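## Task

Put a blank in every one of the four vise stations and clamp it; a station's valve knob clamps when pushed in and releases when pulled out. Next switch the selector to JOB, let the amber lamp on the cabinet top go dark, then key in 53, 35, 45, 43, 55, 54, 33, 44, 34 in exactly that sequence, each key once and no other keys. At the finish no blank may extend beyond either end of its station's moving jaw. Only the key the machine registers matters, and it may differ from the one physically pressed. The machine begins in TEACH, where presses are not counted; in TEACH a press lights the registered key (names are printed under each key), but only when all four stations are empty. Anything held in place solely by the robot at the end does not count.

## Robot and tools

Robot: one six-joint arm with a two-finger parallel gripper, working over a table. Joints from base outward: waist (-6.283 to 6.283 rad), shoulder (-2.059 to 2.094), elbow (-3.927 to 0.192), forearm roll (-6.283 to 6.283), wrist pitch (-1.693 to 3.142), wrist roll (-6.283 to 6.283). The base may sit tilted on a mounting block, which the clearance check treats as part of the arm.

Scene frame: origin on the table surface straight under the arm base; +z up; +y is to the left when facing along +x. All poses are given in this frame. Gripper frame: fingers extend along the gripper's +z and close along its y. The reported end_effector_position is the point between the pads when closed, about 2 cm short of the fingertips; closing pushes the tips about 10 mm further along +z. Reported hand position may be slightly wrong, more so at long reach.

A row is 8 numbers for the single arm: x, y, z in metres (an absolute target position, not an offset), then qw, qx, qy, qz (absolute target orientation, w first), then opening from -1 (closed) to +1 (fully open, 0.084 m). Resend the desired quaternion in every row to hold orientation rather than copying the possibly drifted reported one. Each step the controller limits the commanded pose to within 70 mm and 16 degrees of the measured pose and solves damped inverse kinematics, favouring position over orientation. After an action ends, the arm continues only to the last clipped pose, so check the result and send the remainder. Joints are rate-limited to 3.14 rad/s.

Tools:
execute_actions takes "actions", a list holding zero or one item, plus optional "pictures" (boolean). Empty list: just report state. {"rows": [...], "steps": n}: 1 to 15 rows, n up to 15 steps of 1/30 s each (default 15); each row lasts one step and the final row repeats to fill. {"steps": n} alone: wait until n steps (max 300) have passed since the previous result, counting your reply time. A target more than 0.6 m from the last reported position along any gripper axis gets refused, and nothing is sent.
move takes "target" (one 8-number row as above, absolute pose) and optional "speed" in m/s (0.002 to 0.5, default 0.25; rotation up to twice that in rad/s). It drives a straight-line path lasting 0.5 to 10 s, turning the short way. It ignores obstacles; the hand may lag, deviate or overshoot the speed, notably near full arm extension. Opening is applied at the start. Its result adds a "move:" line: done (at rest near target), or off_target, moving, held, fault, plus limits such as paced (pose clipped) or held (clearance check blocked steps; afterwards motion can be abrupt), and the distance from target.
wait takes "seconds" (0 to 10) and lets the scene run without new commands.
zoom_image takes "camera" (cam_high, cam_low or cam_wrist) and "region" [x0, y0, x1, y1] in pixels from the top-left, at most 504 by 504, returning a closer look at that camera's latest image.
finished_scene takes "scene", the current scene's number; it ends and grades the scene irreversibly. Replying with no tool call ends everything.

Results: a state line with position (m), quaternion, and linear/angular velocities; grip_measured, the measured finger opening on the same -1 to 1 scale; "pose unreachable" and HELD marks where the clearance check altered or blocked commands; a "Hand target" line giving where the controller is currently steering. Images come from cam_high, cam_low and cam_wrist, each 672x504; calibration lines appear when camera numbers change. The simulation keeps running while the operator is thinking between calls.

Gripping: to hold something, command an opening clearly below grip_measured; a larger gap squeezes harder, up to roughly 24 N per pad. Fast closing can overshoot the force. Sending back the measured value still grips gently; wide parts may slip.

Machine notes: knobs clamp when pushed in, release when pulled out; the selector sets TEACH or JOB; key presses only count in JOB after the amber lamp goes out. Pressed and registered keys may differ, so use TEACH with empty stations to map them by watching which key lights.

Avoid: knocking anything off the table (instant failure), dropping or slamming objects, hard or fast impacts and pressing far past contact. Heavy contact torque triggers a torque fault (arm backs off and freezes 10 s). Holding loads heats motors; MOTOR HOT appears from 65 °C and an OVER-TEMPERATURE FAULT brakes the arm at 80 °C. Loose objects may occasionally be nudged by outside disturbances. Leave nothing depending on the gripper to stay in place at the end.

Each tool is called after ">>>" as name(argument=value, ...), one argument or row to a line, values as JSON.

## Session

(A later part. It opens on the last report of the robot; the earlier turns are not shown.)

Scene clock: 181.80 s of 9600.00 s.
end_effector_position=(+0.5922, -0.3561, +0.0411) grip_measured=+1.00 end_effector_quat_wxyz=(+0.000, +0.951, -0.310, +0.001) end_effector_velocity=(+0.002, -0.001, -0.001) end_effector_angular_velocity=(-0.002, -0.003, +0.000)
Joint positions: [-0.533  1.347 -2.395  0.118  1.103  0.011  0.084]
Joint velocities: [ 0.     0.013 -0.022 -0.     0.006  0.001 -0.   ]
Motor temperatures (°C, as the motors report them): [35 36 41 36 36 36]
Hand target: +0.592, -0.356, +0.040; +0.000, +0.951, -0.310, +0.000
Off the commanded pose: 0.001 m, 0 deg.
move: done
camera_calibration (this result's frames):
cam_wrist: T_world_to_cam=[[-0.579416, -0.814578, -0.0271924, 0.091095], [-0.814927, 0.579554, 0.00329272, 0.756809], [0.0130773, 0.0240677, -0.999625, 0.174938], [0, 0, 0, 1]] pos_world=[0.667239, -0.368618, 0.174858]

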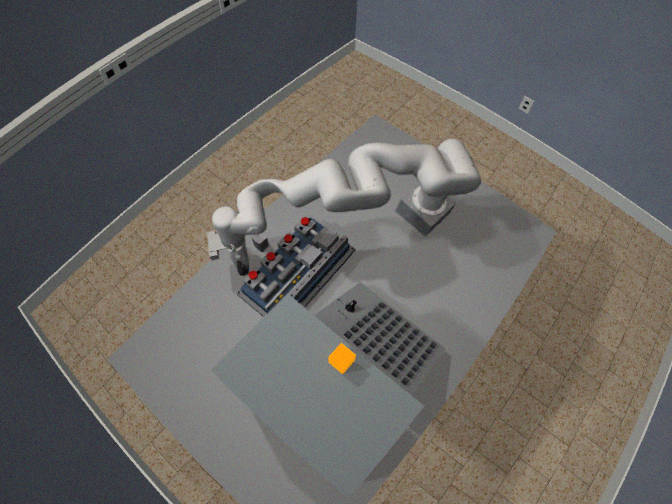

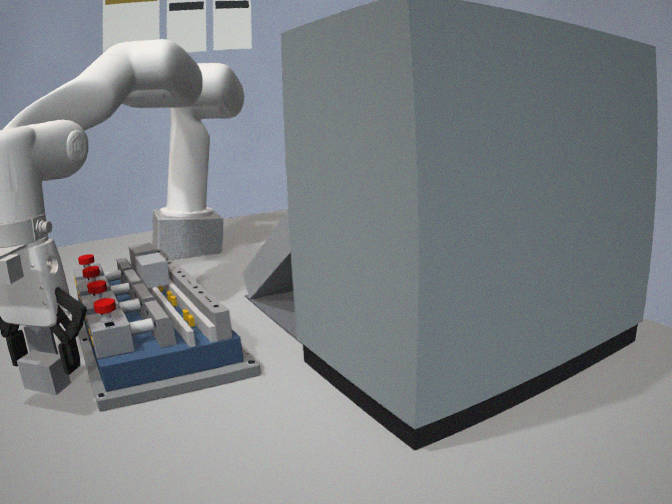

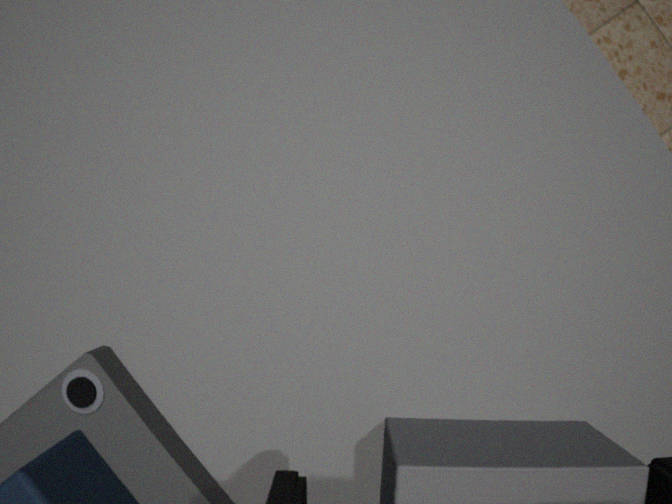

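>>> move(
  target=[0.592, -0.356, 0.04, 0, 0.95, -0.31, 0, 0],
)

>>> move(
  target=[0.592, -0.356, 0.17, 0, 0.95, -0.31, 0, 0],
  speed=0.15,
)

>>> move(
  target=[0.619, -0.156, 0.16, 0, 0.719, -0.695, 0, 0],
  speed=0.2,
)

Scene clock: 184.07 s of 9600.00 s.
end_effector_position=(+0.5922, -0.3562, +0.0404) grip_measured=+0.37 end_effector_quat_wxyz=(+0.000, +0.951, -0.310, +0.000) end_effector_velocity=(-0.000, +0.000, -0.000) end_effector_angular_velocity=(+0.002, +0.002, -0.001)
Joint positions: [-0.533  1.351 -2.4    0.118  1.105  0.011  0.06 ]
Joint velocities: [ 0.     0.001 -0.001  0.     0.003  0.001  0.   ]
Motor temperatures (°C, as the motors report them): [35 36 41 36 36 36]
Hand target: +0.592, -0.356, +0.040; +0.000, +0.951, -0.310, +0.000
Off the commanded pose: 0.001 m, 0 deg.
move: done
camera_calibration (this result's frames):
cam_wrist: T_world_to_cam=[[-0.579378, -0.814604, -0.0272339, 0.0909976], [-0.814963, 0.579499, 0.00402775, 0.756845], [0.012501, 0.0245282, -0.999621, 0.174806], [0, 0, 0, 1]] pos_world=[0.667338, -0.368751, 0.174169]

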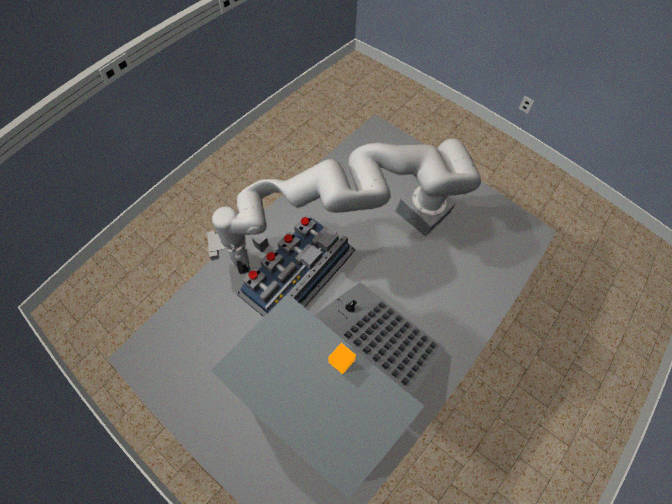

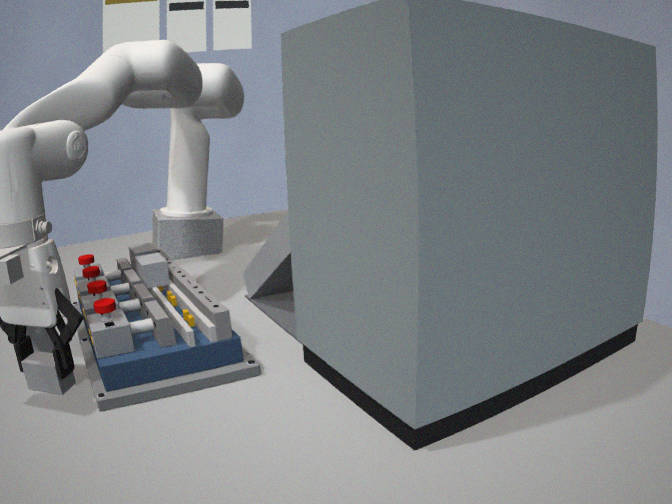

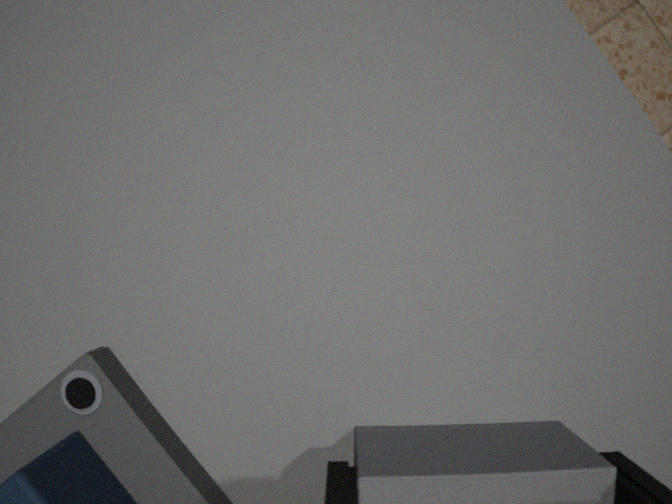

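Scene clock: 185.37 s of 9600.00 s.
end_effector_position=(+0.5918, -0.3559, +0.1682) grip_measured=+0.37 end_effector_quat_wxyz=(-0.000, +0.951, -0.310, -0.001) end_effector_velocity=(+0.002, -0.001, +0.009) end_effector_angular_velocity=(-0.004, -0.006, +0.001)
Joint positions: [-0.554  1.162 -2.424  0.107  1.321  0.015  0.06 ]
Joint velocities: [-0.001 -0.003 -0.018 -0.     0.013  0.    -0.   ]
Motor temperatures (°C, as the motors report them): [35 36 42 36 36 36]
Hand target: +0.592, -0.356, +0.170; -0.000, +0.951, -0.310, +0.000
Off the commanded pose: 0.002 m, 0 deg.
move: done
camera_calibration (this result's frames):
cam_wrist: T_world_to_cam=[[-0.579328, -0.814634, -0.0273868, 0.0944639], [-0.815032, 0.579371, 0.00713379, 0.755303], [0.0100557, 0.0264539, -0.999599, 0.304612], [0, 0, 0, 1]] pos_world=[0.667259, -0.368706, 0.301689]

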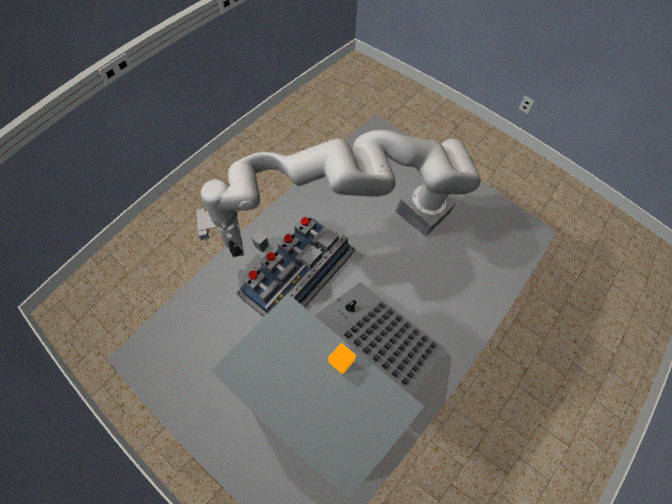

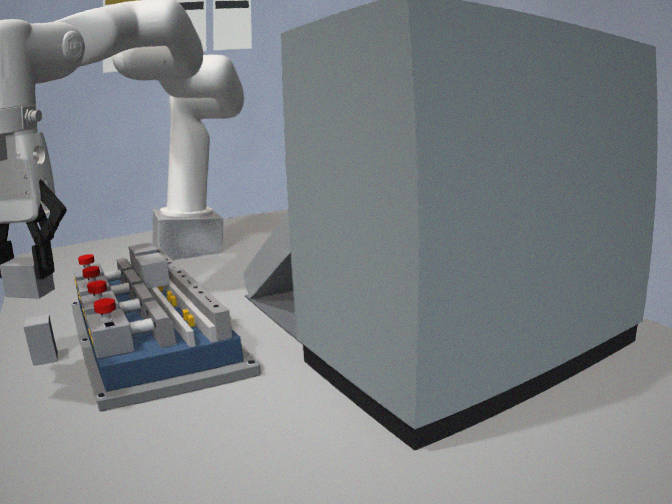

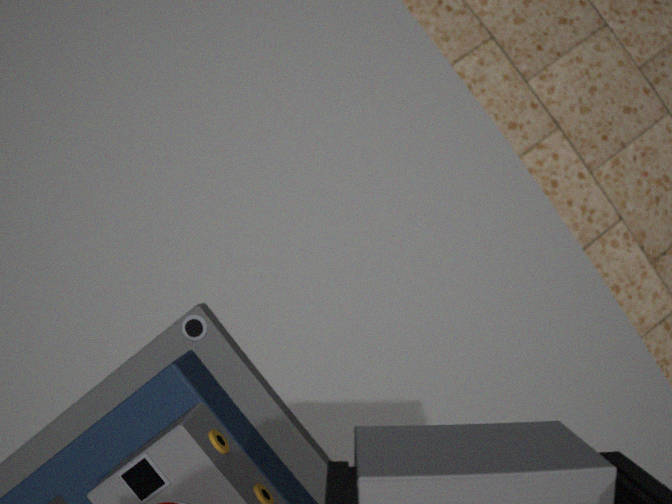

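Scene clock: 188.10 s of 9600.00 s.
end_effector_position=(+0.6190, -0.1567, +0.1601) grip_measured=+0.37 end_effector_quat_wxyz=(+0.000, +0.719, -0.695, -0.000) end_effector_velocity=(-0.000, +0.003, -0.000) end_effector_angular_velocity=(-0.001, +0.001, -0.012)
Joint positions: [-0.266  0.783 -1.792  0.133  1.038  1.169  0.06 ]
Joint velocities: [ 0.005 -0.003  0.005 -0.002 -0.002  0.017 -0.   ]
Motor temperatures (°C, as the motors report them): [35 37 42 36 36 36]
Hand target: +0.619, -0.156, +0.160; +0.000, +0.719, -0.695, -0.000
Off the commanded pose: 0.001 m, 0 deg.
move: done
camera_calibration (this result's frames):
cam_wrist: T_world_to_cam=[[-0.99854, -0.0470914, -0.0264714, 0.651943], [-0.0472258, 0.998874, 0.00447545, 0.25301], [0.0262308, 0.00571904, -0.99964, 0.277726], [0, 0, 0, 1]] pos_world=[0.655655, -0.223613, 0.293752]

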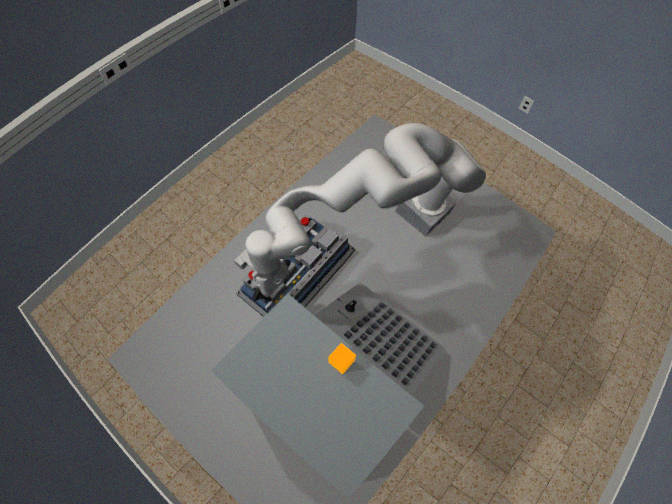

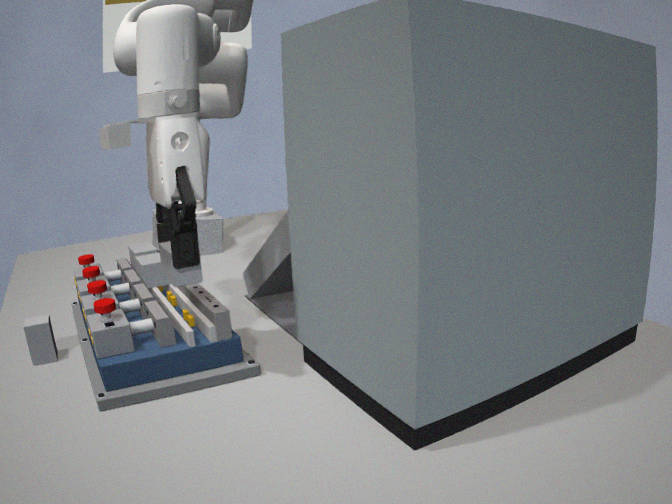

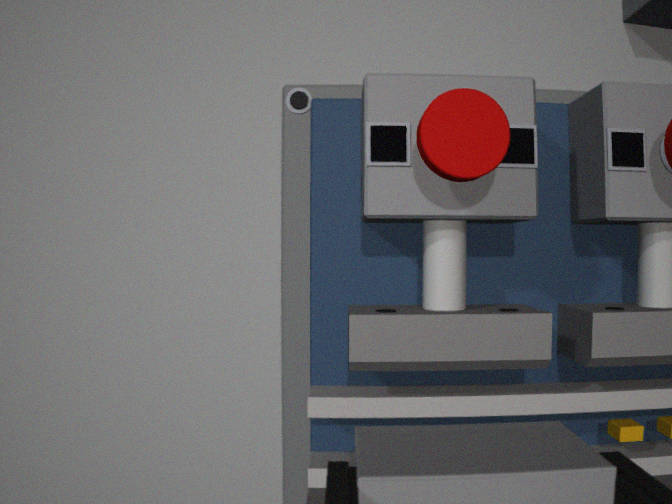

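>>> move(
  target=[0.617, -0.166, 0.14, 0, 0.719, -0.695, 0, 0],
  speed=0.05,
)

>>> move(
  target=[0.617, -0.166, 0.109, 0, 0.719, -0.695, 0, 0],
  speed=0.03,
)

Scene clock: 190.43 s of 9600.00 s.
end_effector_position=(+0.6171, -0.1658, +0.1405) grip_measured=+0.37 end_effector_quat_wxyz=(-0.000, +0.719, -0.695, +0.000) end_effector_velocity=(+0.002, -0.001, +0.001) end_effector_angular_velocity=(-0.003, -0.009, +0.001)
Joint positions: [-0.276  0.814 -1.784  0.137  0.999  1.153  0.06 ]
Joint velocities: [-0.001  0.001 -0.003  0.001 -0.007 -0.002  0.   ]
Motor temperatures (°C, as the motors report them): [35 37 42 36 36 36]
Hand target: +0.617, -0.166, +0.140; +0.000, +0.719, -0.695, +0.000
Off the commanded pose: 0.001 m, 0 deg.
move: done
camera_calibration (this result's frames):
cam_wrist: T_world_to_cam=[[-0.99853, -0.0465636, -0.0277302, 0.64932], [-0.0467085, 0.998898, 0.0046009, 0.261844], [0.0274854, 0.00588937, -0.999605, 0.257522], [0, 0, 0, 1]] pos_world=[0.653518, -0.232838, 0.274222]

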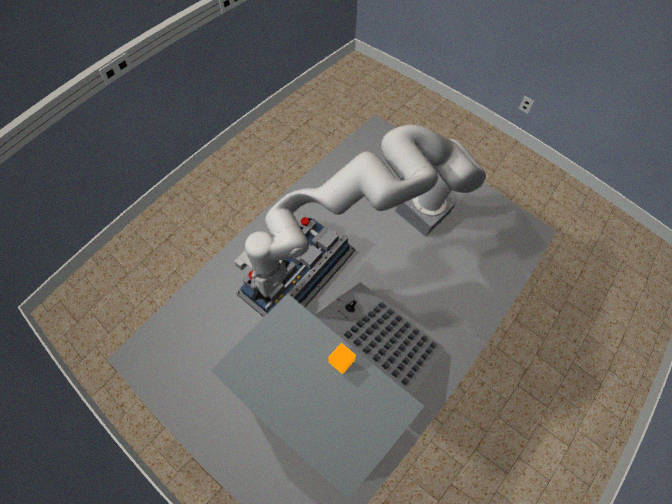

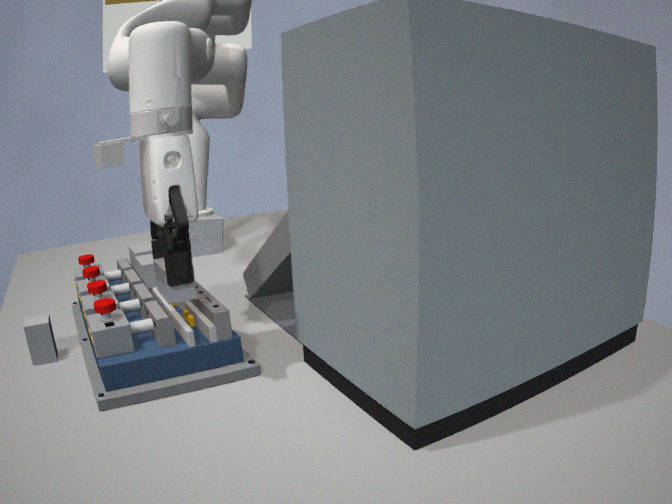

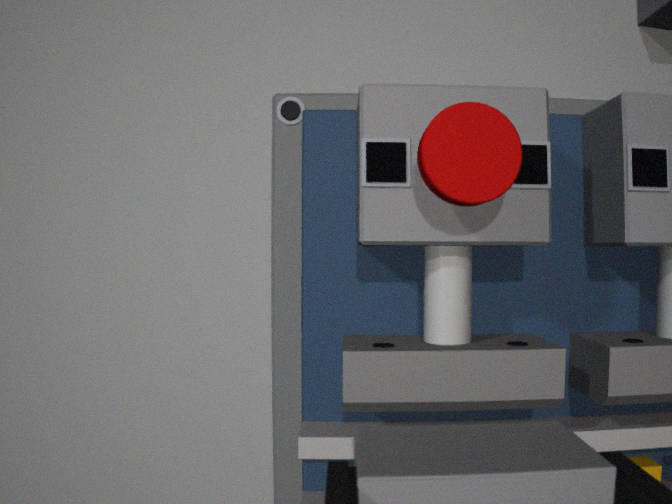

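Scene clock: 191.73 s of 9600.00 s.
end_effector_position=(+0.6173, -0.1654, +0.1103) grip_measured=+0.37 end_effector_quat_wxyz=(-0.000, +0.719, -0.695, +0.000) end_effector_velocity=(+0.002, -0.000, -0.001) end_effector_angular_velocity=(-0.002, -0.007, +0.002)
Joint positions: [-0.269  0.862 -1.775  0.143  0.942  1.15   0.06 ]
Joint velocities: [ 0.001  0.004 -0.003  0.001 -0.008 -0.001 -0.   ]
Motor temperatures (°C, as the motors report them): [35 37 42 36 36 36]
Hand target: +0.617, -0.166, +0.109; +0.000, +0.719, -0.695, +0.000
Off the commanded pose: 0.001 m, 0 deg.
move: done
camera_calibration (this result's frames):
cam_wrist: T_world_to_cam=[[-0.998516, -0.0468113, -0.027816, 0.648613], [-0.0469707, 0.998883, 0.00510261, 0.261605], [0.0275461, 0.00640157, -0.9996, 0.227338], [0, 0, 0, 1]] pos_world=[0.653676, -0.232406, 0.243954]

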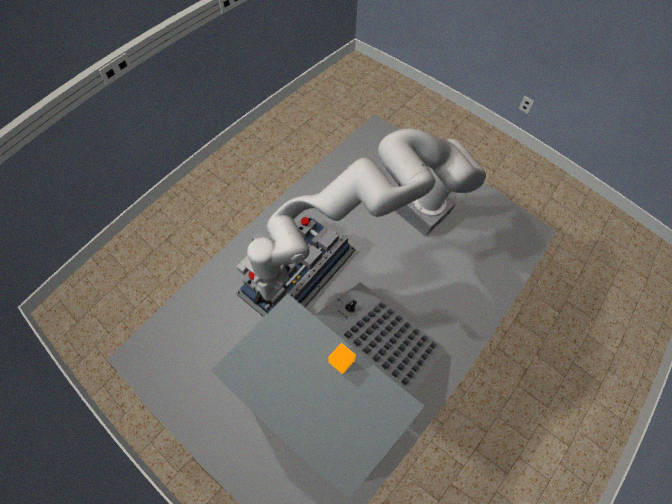

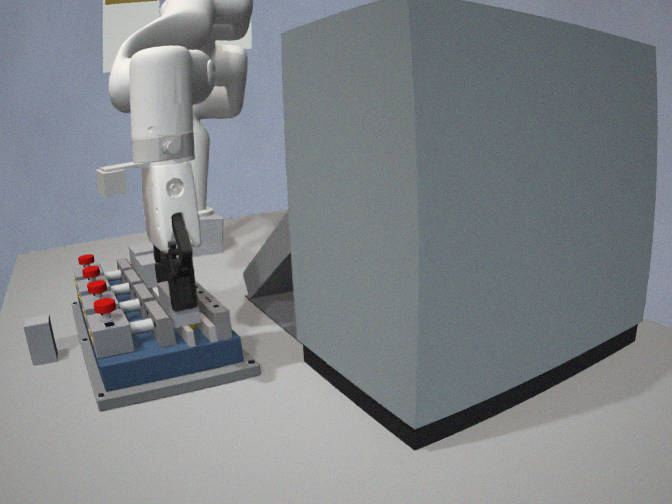

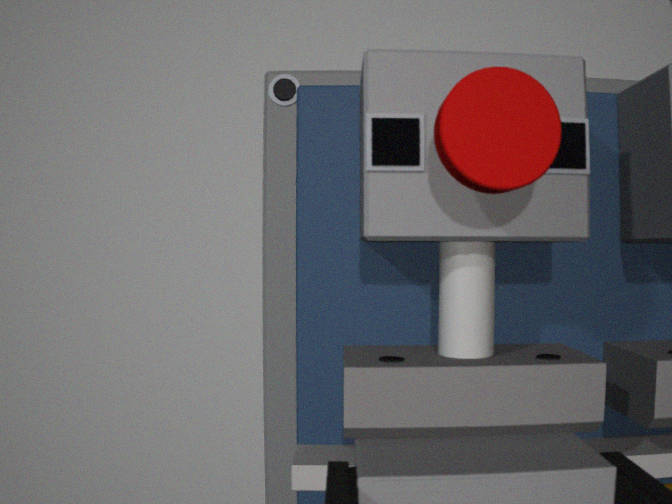

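Matches the good view. Release, then fetch B.

>>> move(
  target=[0.617, -0.166, 0.109, 0, 0.719, -0.695, 0, 0.7],
)

>>> move(
  target=[0.617, -0.166, 0.19, 0, 0.719, -0.695, 0, 0.7],
  speed=0.12,
)

>>> move(
  target=[0.5, -0.362, 0.15, 0, 0.719, -0.695, 0, 1],
  speed=0.2,
)

>>> move(
  target=[0.5, -0.362, 0.062, 0, 0.719, -0.695, 0, 1],
  speed=0.08,
)

Scene clock: 194.10 s of 9600.00 s.
end_effector_position=(+0.6169, -0.1661, +0.1088) grip_measured=+0.70 end_effector_quat_wxyz=(+0.000, +0.719, -0.695, -0.000) end_effector_velocity=(+0.002, +0.000, +0.002) end_effector_angular_velocity=(-0.001, -0.004, +0.001)
Joint positions: [-0.27   0.864 -1.775  0.143  0.94   1.15   0.073]
Joint velocities: [ 0.001 -0.003 -0.002  0.     0.001  0.001  0.   ]
Motor temperatures (°C, as the motors report them): [35 37 42 36 36 36]
Hand target: +0.617, -0.166, +0.109; +0.000, +0.719, -0.695, +0.000
Off the commanded pose: 0.000 m, 0 deg.
move: done
camera_calibration (this result's frames):
cam_wrist: T_world_to_cam=[[-0.99856, -0.0463717, -0.0269736, 0.648157], [-0.0465193, 0.998906, 0.00487282, 0.262078], [0.0267182, 0.0061206, -0.999624, 0.226355], [0, 0, 0, 1]] pos_world=[0.653368, -0.233121, 0.242476]

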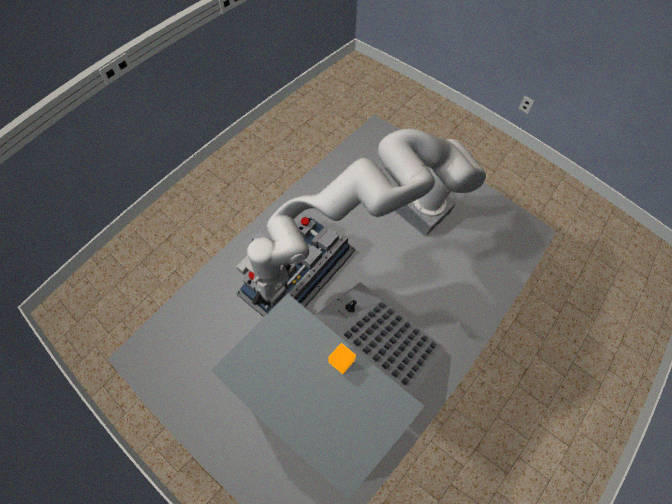

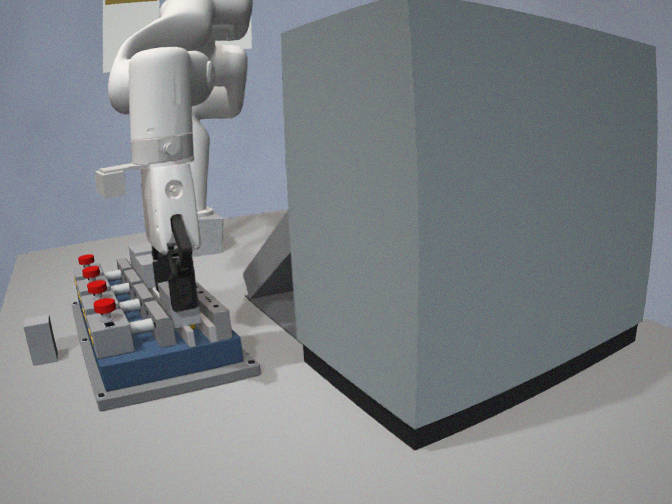

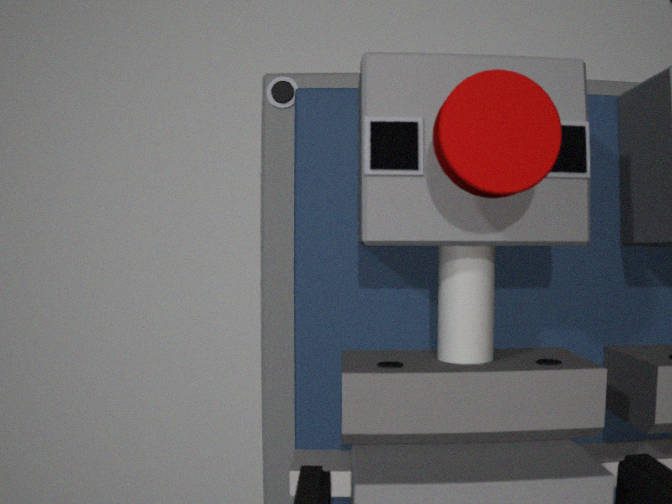

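Scene clock: 195.20 s of 9600.00 s.
end_effector_position=(+0.6168, -0.1659, +0.1888) grip_measured=+0.70 end_effector_quat_wxyz=(+0.000, +0.719, -0.695, -0.001) end_effector_velocity=(+0.002, -0.000, +0.007) end_effector_angular_velocity=(-0.002, -0.006, +0.001)
Joint positions: [-0.287  0.754 -1.825  0.129  1.102  1.158  0.073]
Joint velocities: [-0.001 -0.006 -0.008 -0.001  0.008 -0.    -0.   ]
Motor temperatures (°C, as the motors report them): [35 37 42 36 36 36]
Hand target: +0.617, -0.166, +0.190; -0.000, +0.719, -0.695, -0.000
Off the commanded pose: 0.001 m, 0 deg.
move: done
camera_calibration (this result's frames):
cam_wrist: T_world_to_cam=[[-0.998579, -0.0465746, -0.0259027, 0.650047], [-0.0467333, 0.998892, 0.00555803, 0.261533], [0.0256151, 0.00676065, -0.999649, 0.307085], [0, 0, 0, 1]] pos_world=[0.65348, -0.233044, 0.322362]

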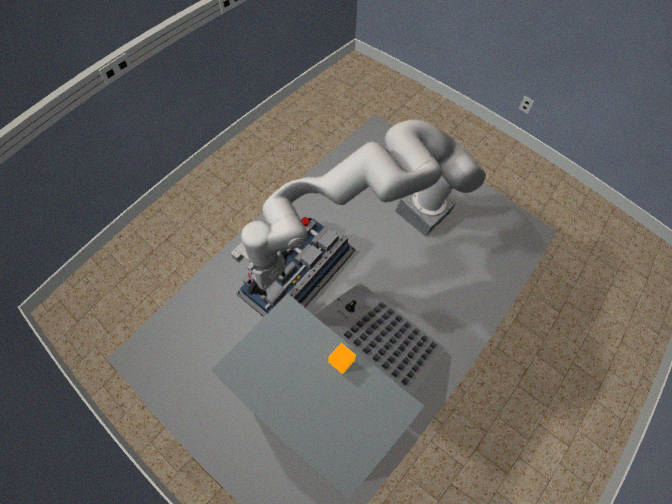

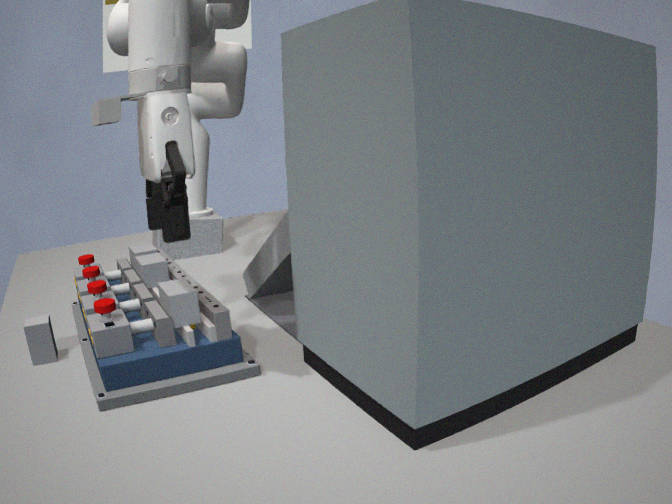

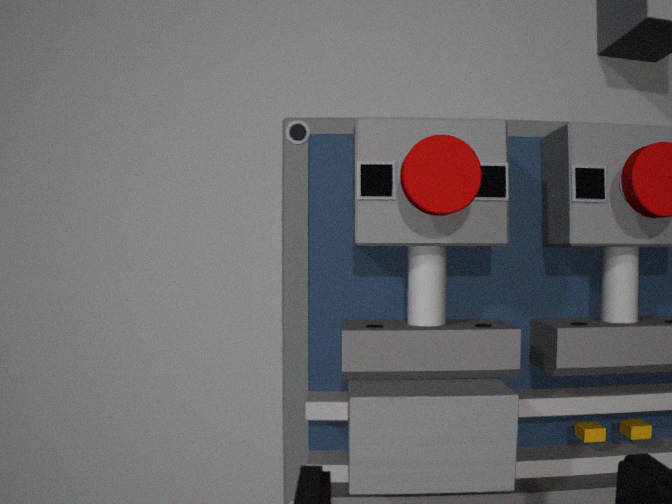

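Scene clock: 196.90 s of 9600.00 s.
end_effector_position=(+0.4999, -0.3609, +0.1502) grip_measured=+1.00 end_effector_quat_wxyz=(-0.000, +0.719, -0.695, +0.000) end_effector_velocity=(-0.003, -0.003, -0.002) end_effector_angular_velocity=(+0.002, +0.002, -0.002)
Joint positions: [-0.634  0.793 -1.71   0.12   0.984  0.802  0.084]
Joint velocities: [-0.006  0.005 -0.002 -0.     0.001 -0.005  0.   ]
Motor temperatures (°C, as the motors report them): [35 37 42 36 36 36]
Hand target: +0.500, -0.361, +0.150; -0.000, +0.719, -0.695, +0.000
Off the commanded pose: 0.001 m, 0 deg.
move: done
camera_calibration (this result's frames):
cam_wrist: T_world_to_cam=[[-0.998501, -0.0469415, -0.0281527, 0.523394], [-0.0470978, 0.998878, 0.00491565, 0.451329], [0.0278904, 0.00623422, -0.999592, 0.271512], [0, 0, 0, 1]] pos_world=[0.536293, -0.427947, 0.283918]

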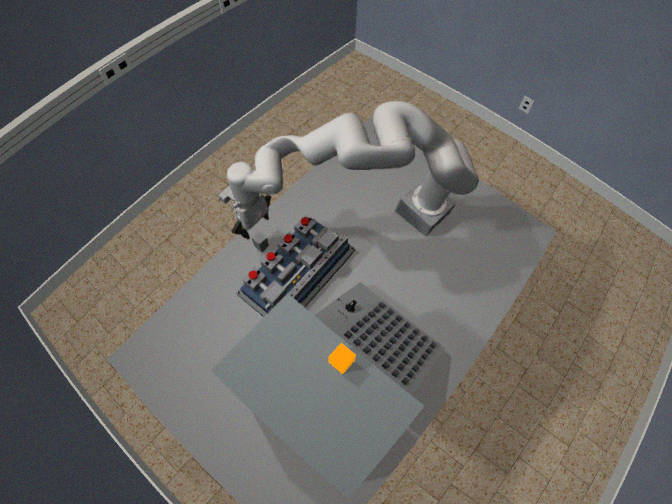

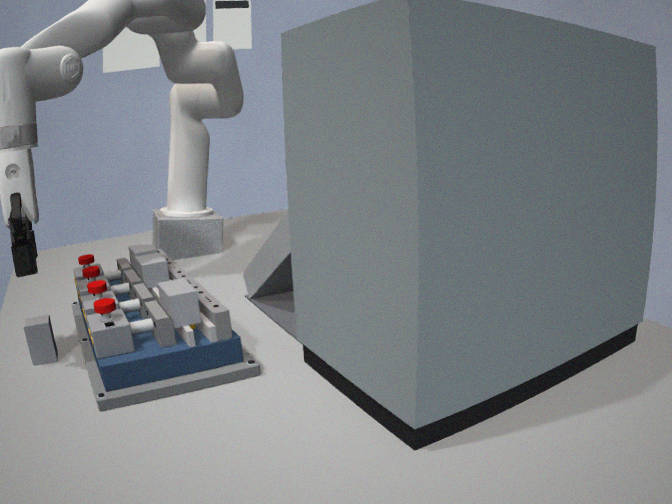

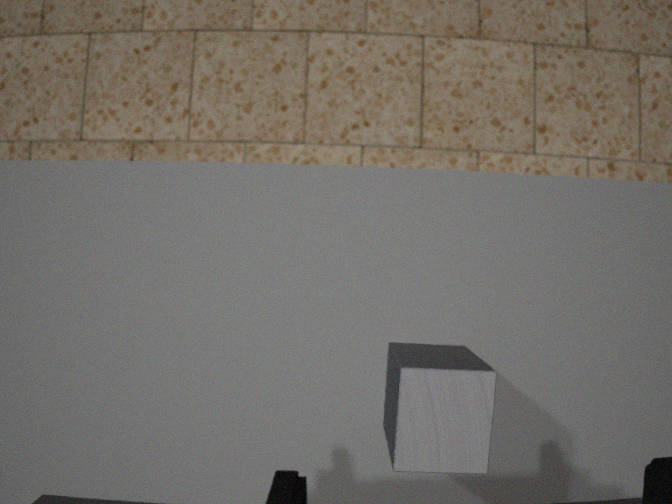

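Scene clock: 198.40 s of 9600.00 s.
end_effector_position=(+0.5001, -0.3621, +0.0630) grip_measured=+1.00 end_effector_quat_wxyz=(+0.000, +0.719, -0.695, +0.001) end_effector_velocity=(+0.000, -0.000, -0.003) end_effector_angular_velocity=(-0.000, -0.000, +0.000)
Joint positions: [-0.618  0.947 -1.708  0.136  0.827  0.792  0.084]
Joint velocities: [ 0.001  0.006 -0.003  0.001 -0.004 -0.    -0.   ]
Motor temperatures (°C, as the motors report them): [35 37 42 36 36 36]
Hand target: +0.500, -0.362, +0.062; +0.000, +0.719, -0.695, +0.000
Off the commanded pose: 0.001 m, 0 deg.
move: done
camera_calibration (this result's frames):
cam_wrist: T_world_to_cam=[[-0.998529, -0.0464397, -0.0280016, 0.521271], [-0.0465664, 0.998908, 0.00389019, 0.452769], [0.0277903, 0.0051884, -0.9996, 0.183966], [0, 0, 0, 1]] pos_world=[0.536475, -0.429021, 0.196727]

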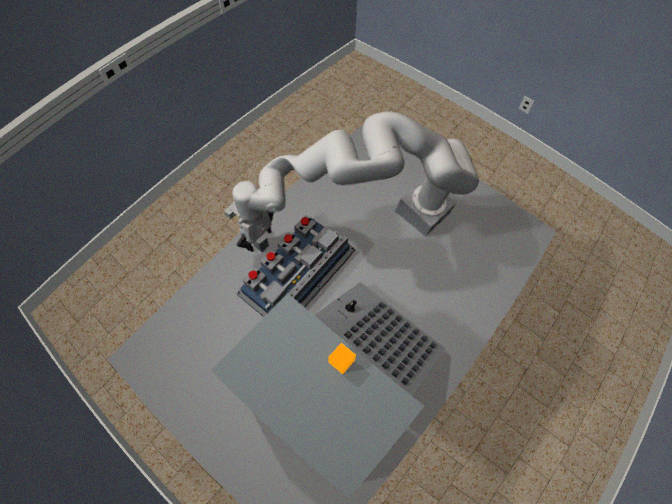

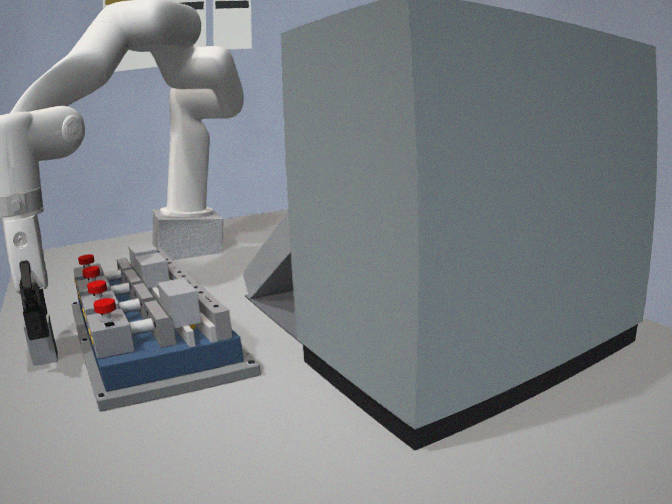

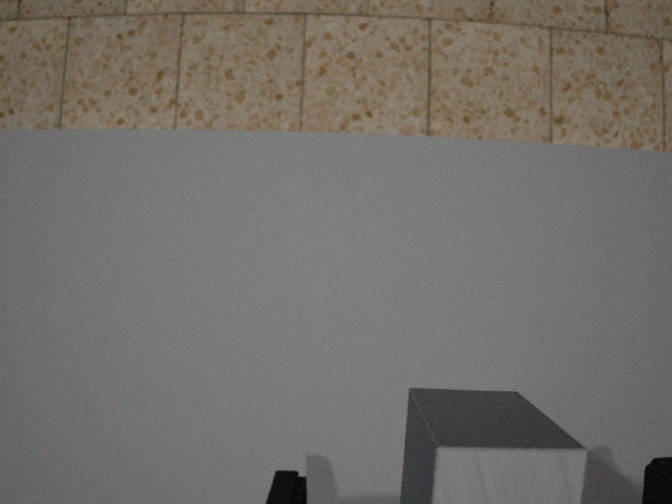

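>>> move(
  target=[0.5, -0.362, 0.062, 0, 0.719, -0.695, 0, -0.5],
)

>>> move(
  target=[0.5, -0.362, 0.2, 0, 0.719, -0.695, 0, -0.5],
  speed=0.15,
)

>>> move(
  target=[0.532, -0.161, 0.19, 0, 0.719, -0.695, 0, -0.5],
  speed=0.2,
)

>>> move(
  target=[0.532, -0.161, 0.13, 0, 0.719, -0.695, 0, -0.5],
  speed=0.03,
)

Scene clock: 200.83 s of 9600.00 s.
end_effector_position=(+0.5000, -0.3620, +0.0621) grip_measured=-0.19 end_effector_quat_wxyz=(+0.000, +0.719, -0.695, -0.000) end_effector_velocity=(+0.001, -0.000, -0.000) end_effector_angular_velocity=(-0.001, -0.001, +0.001)
Joint positions: [-0.618  0.949 -1.709  0.136  0.827  0.792  0.036]
Joint velocities: [ 0.001  0.001 -0.002 -0.001 -0.001  0.     0.   ]
Motor temperatures (°C, as the motors report them): [35 37 42 36 36 36]
Hand target: +0.500, -0.362, +0.062; +0.000, +0.719, -0.695, -0.000
Off the commanded pose: 0.000 m, 0 deg.
move: done
camera_calibration (this result's frames):
cam_wrist: T_world_to_cam=[[-0.998548, -0.0464834, -0.0272348, 0.521046], [-0.0466308, 0.998901, 0.00480179, 0.452645], [0.0269817, 0.0060648, -0.999618, 0.183793], [0, 0, 0, 1]] pos_world=[0.536437, -0.429042, 0.19574]

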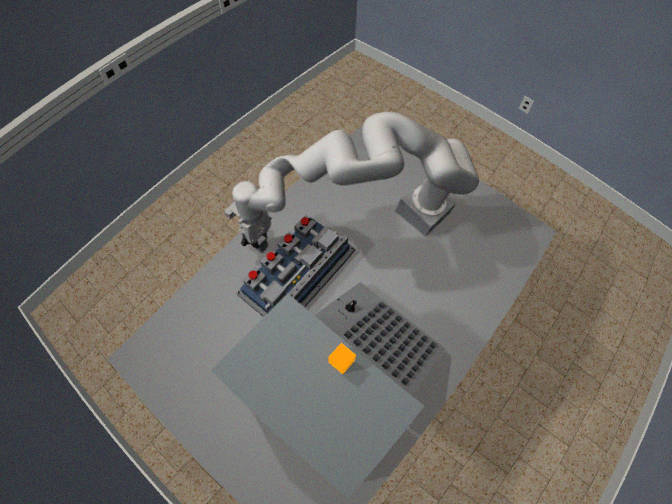

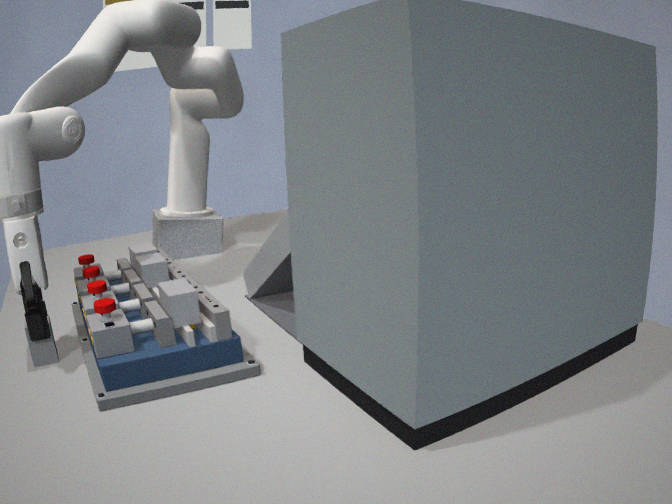

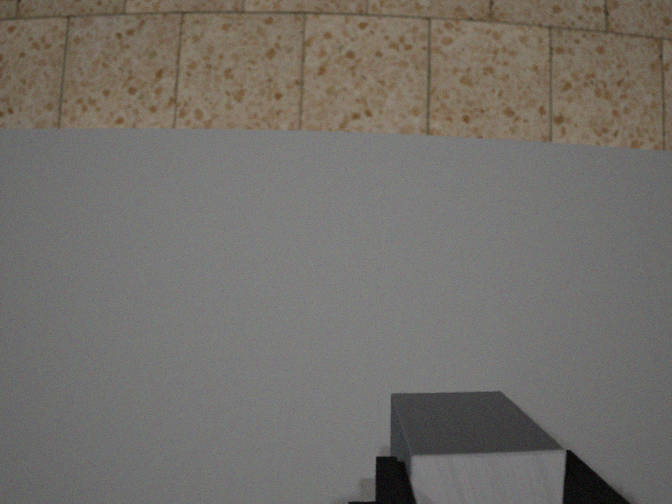

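Scene clock: 202.20 s of 9600.00 s.
end_effector_position=(+0.4999, -0.3619, +0.1984) grip_measured=-0.19 end_effector_quat_wxyz=(-0.000, +0.719, -0.695, -0.001) end_effector_velocity=(+0.002, -0.001, +0.009) end_effector_angular_velocity=(-0.006, -0.007, +0.001)
Joint positions: [-0.644  0.736 -1.76   0.111  1.093  0.806  0.036]
Joint velocities: [-0.001 -0.008 -0.011 -0.001  0.01   0.    -0.   ]
Motor temperatures (°C, as the motors report them): [35 37 42 36 37 36]
Hand target: +0.500, -0.362, +0.200; -0.000, +0.719, -0.695, -0.000
Off the commanded pose: 0.002 m, 0 deg.
move: done
camera_calibration (this result's frames):
cam_wrist: T_world_to_cam=[[-0.998575, -0.0466497, -0.0259186, 0.524356], [-0.0468318, 0.998882, 0.0064661, 0.451585], [0.025588, 0.0076707, -0.999643, 0.321348], [0, 0, 0, 1]] pos_world=[0.536535, -0.429084, 0.331904]

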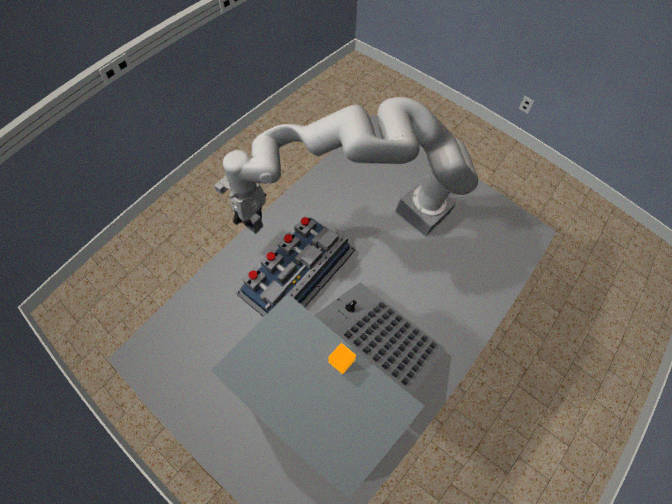

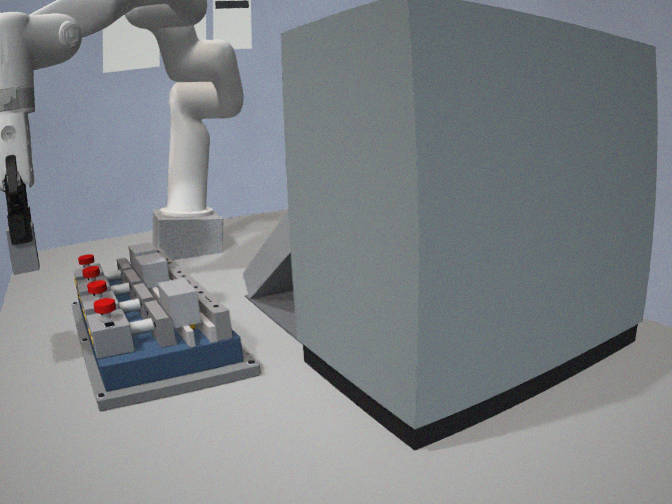

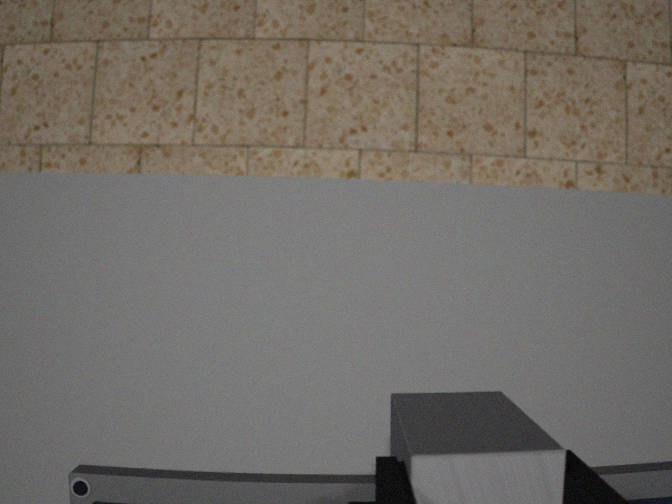

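Scene clock: 203.77 s of 9600.00 s.
end_effector_position=(+0.5321, -0.1618, +0.1901) grip_measured=-0.19 end_effector_quat_wxyz=(+0.000, +0.719, -0.695, -0.000) end_effector_velocity=(+0.001, +0.003, +0.000) end_effector_angular_velocity=(-0.000, -0.000, +0.002)
Joint positions: [-0.323  0.463 -1.355  0.142  0.928  1.096  0.036]
Joint velocities: [ 0.006 -0.003  0.003 -0.    -0.001  0.004  0.   ]
Motor temperatures (°C, as the motors report them): [35 37 42 36 37 36]
Hand target: +0.532, -0.161, +0.190; +0.000, +0.719, -0.695, -0.000
Off the commanded pose: 0.001 m, 0 deg.
move: done
camera_calibration (this result's frames):
cam_wrist: T_world_to_cam=[[-0.998598, -0.0458438, -0.0264592, 0.565917], [-0.0459741, 0.998933, 0.00433722, 0.253236], [0.0262321, 0.00554758, -0.99964, 0.310015], [0, 0, 0, 1]] pos_world=[0.568634, -0.228742, 0.323779]

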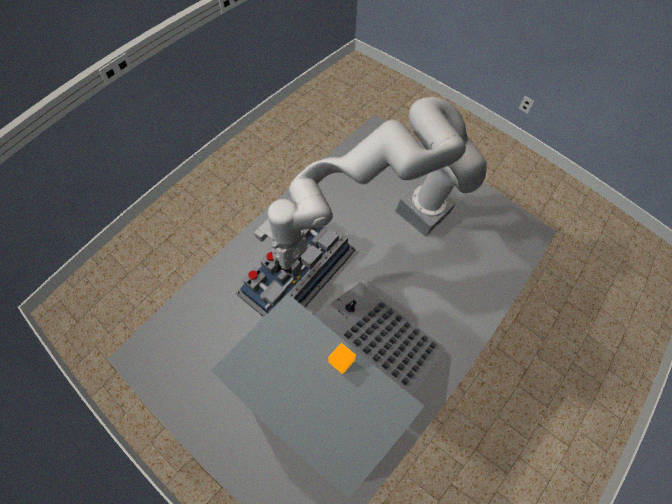

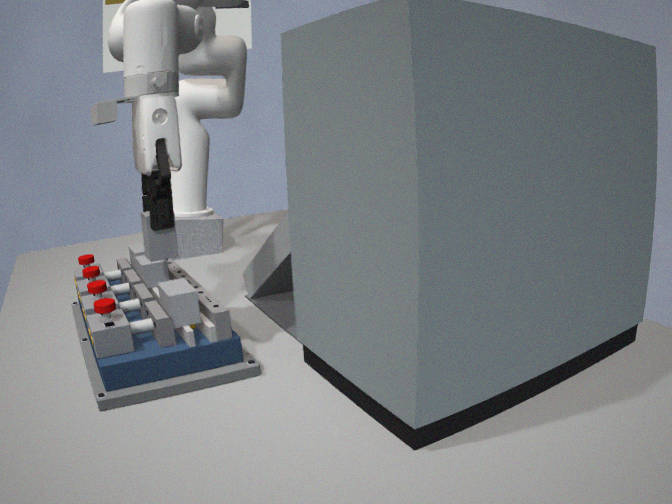

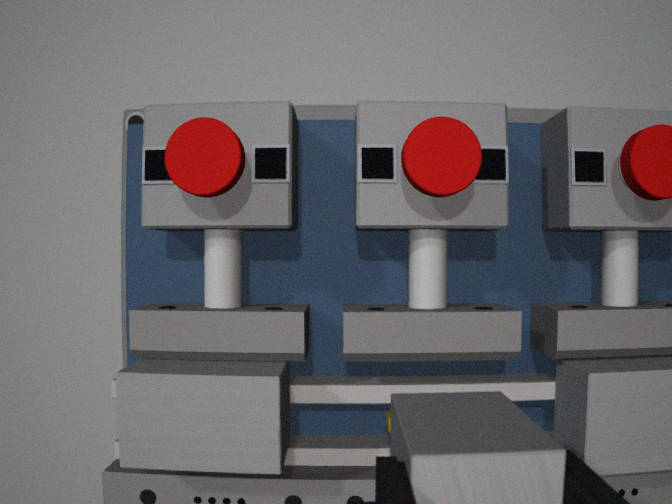

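Scene clock: 206.03 s of 9600.00 s.
end_effector_position=(+0.5326, -0.1612, +0.1317) grip_measured=-0.19 end_effector_quat_wxyz=(-0.000, +0.719, -0.695, +0.001) end_effector_velocity=(+0.001, -0.000, -0.001) end_effector_angular_velocity=(-0.001, -0.005, +0.001)
Joint positions: [-0.307  0.558 -1.318  0.161  0.792  1.084  0.036]
Joint velocities: [ 0.001  0.003 -0.     0.002 -0.007 -0.002  0.   ]
Motor temperatures (°C, as the motors report them): [35 37 42 36 37 36]
Hand target: +0.532, -0.161, +0.130; +0.000, +0.719, -0.695, +0.000
Off the commanded pose: 0.002 m, 0 deg.
move: done
camera_calibration (this result's frames):
cam_wrist: T_world_to_cam=[[-0.998484, -0.0465688, -0.0293381, 0.565058], [-0.0466982, 0.998902, 0.00373874, 0.253421], [0.0291318, 0.00510311, -0.999563, 0.249962], [0, 0, 0, 1]] pos_world=[0.568754, -0.228105, 0.265483]

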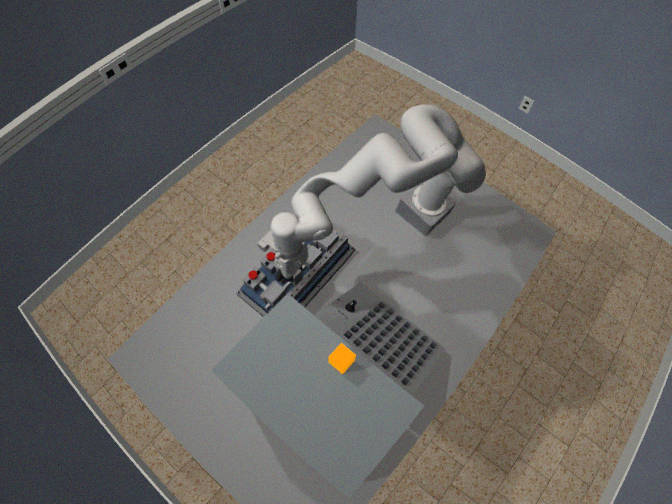

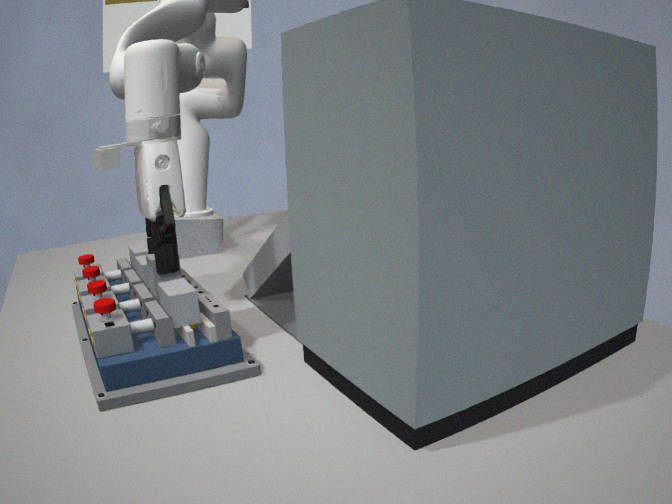

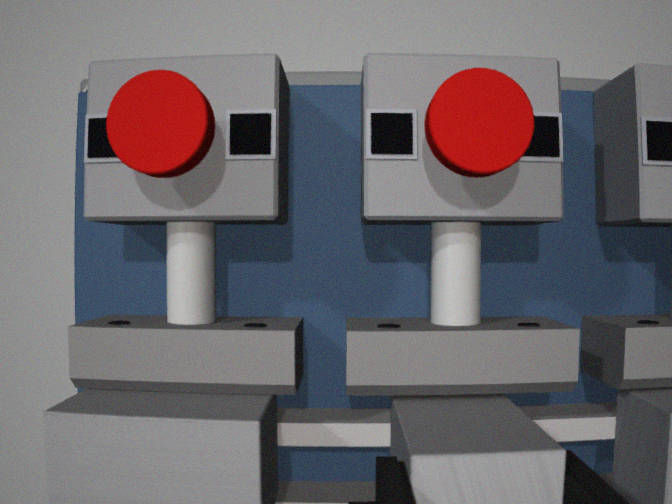

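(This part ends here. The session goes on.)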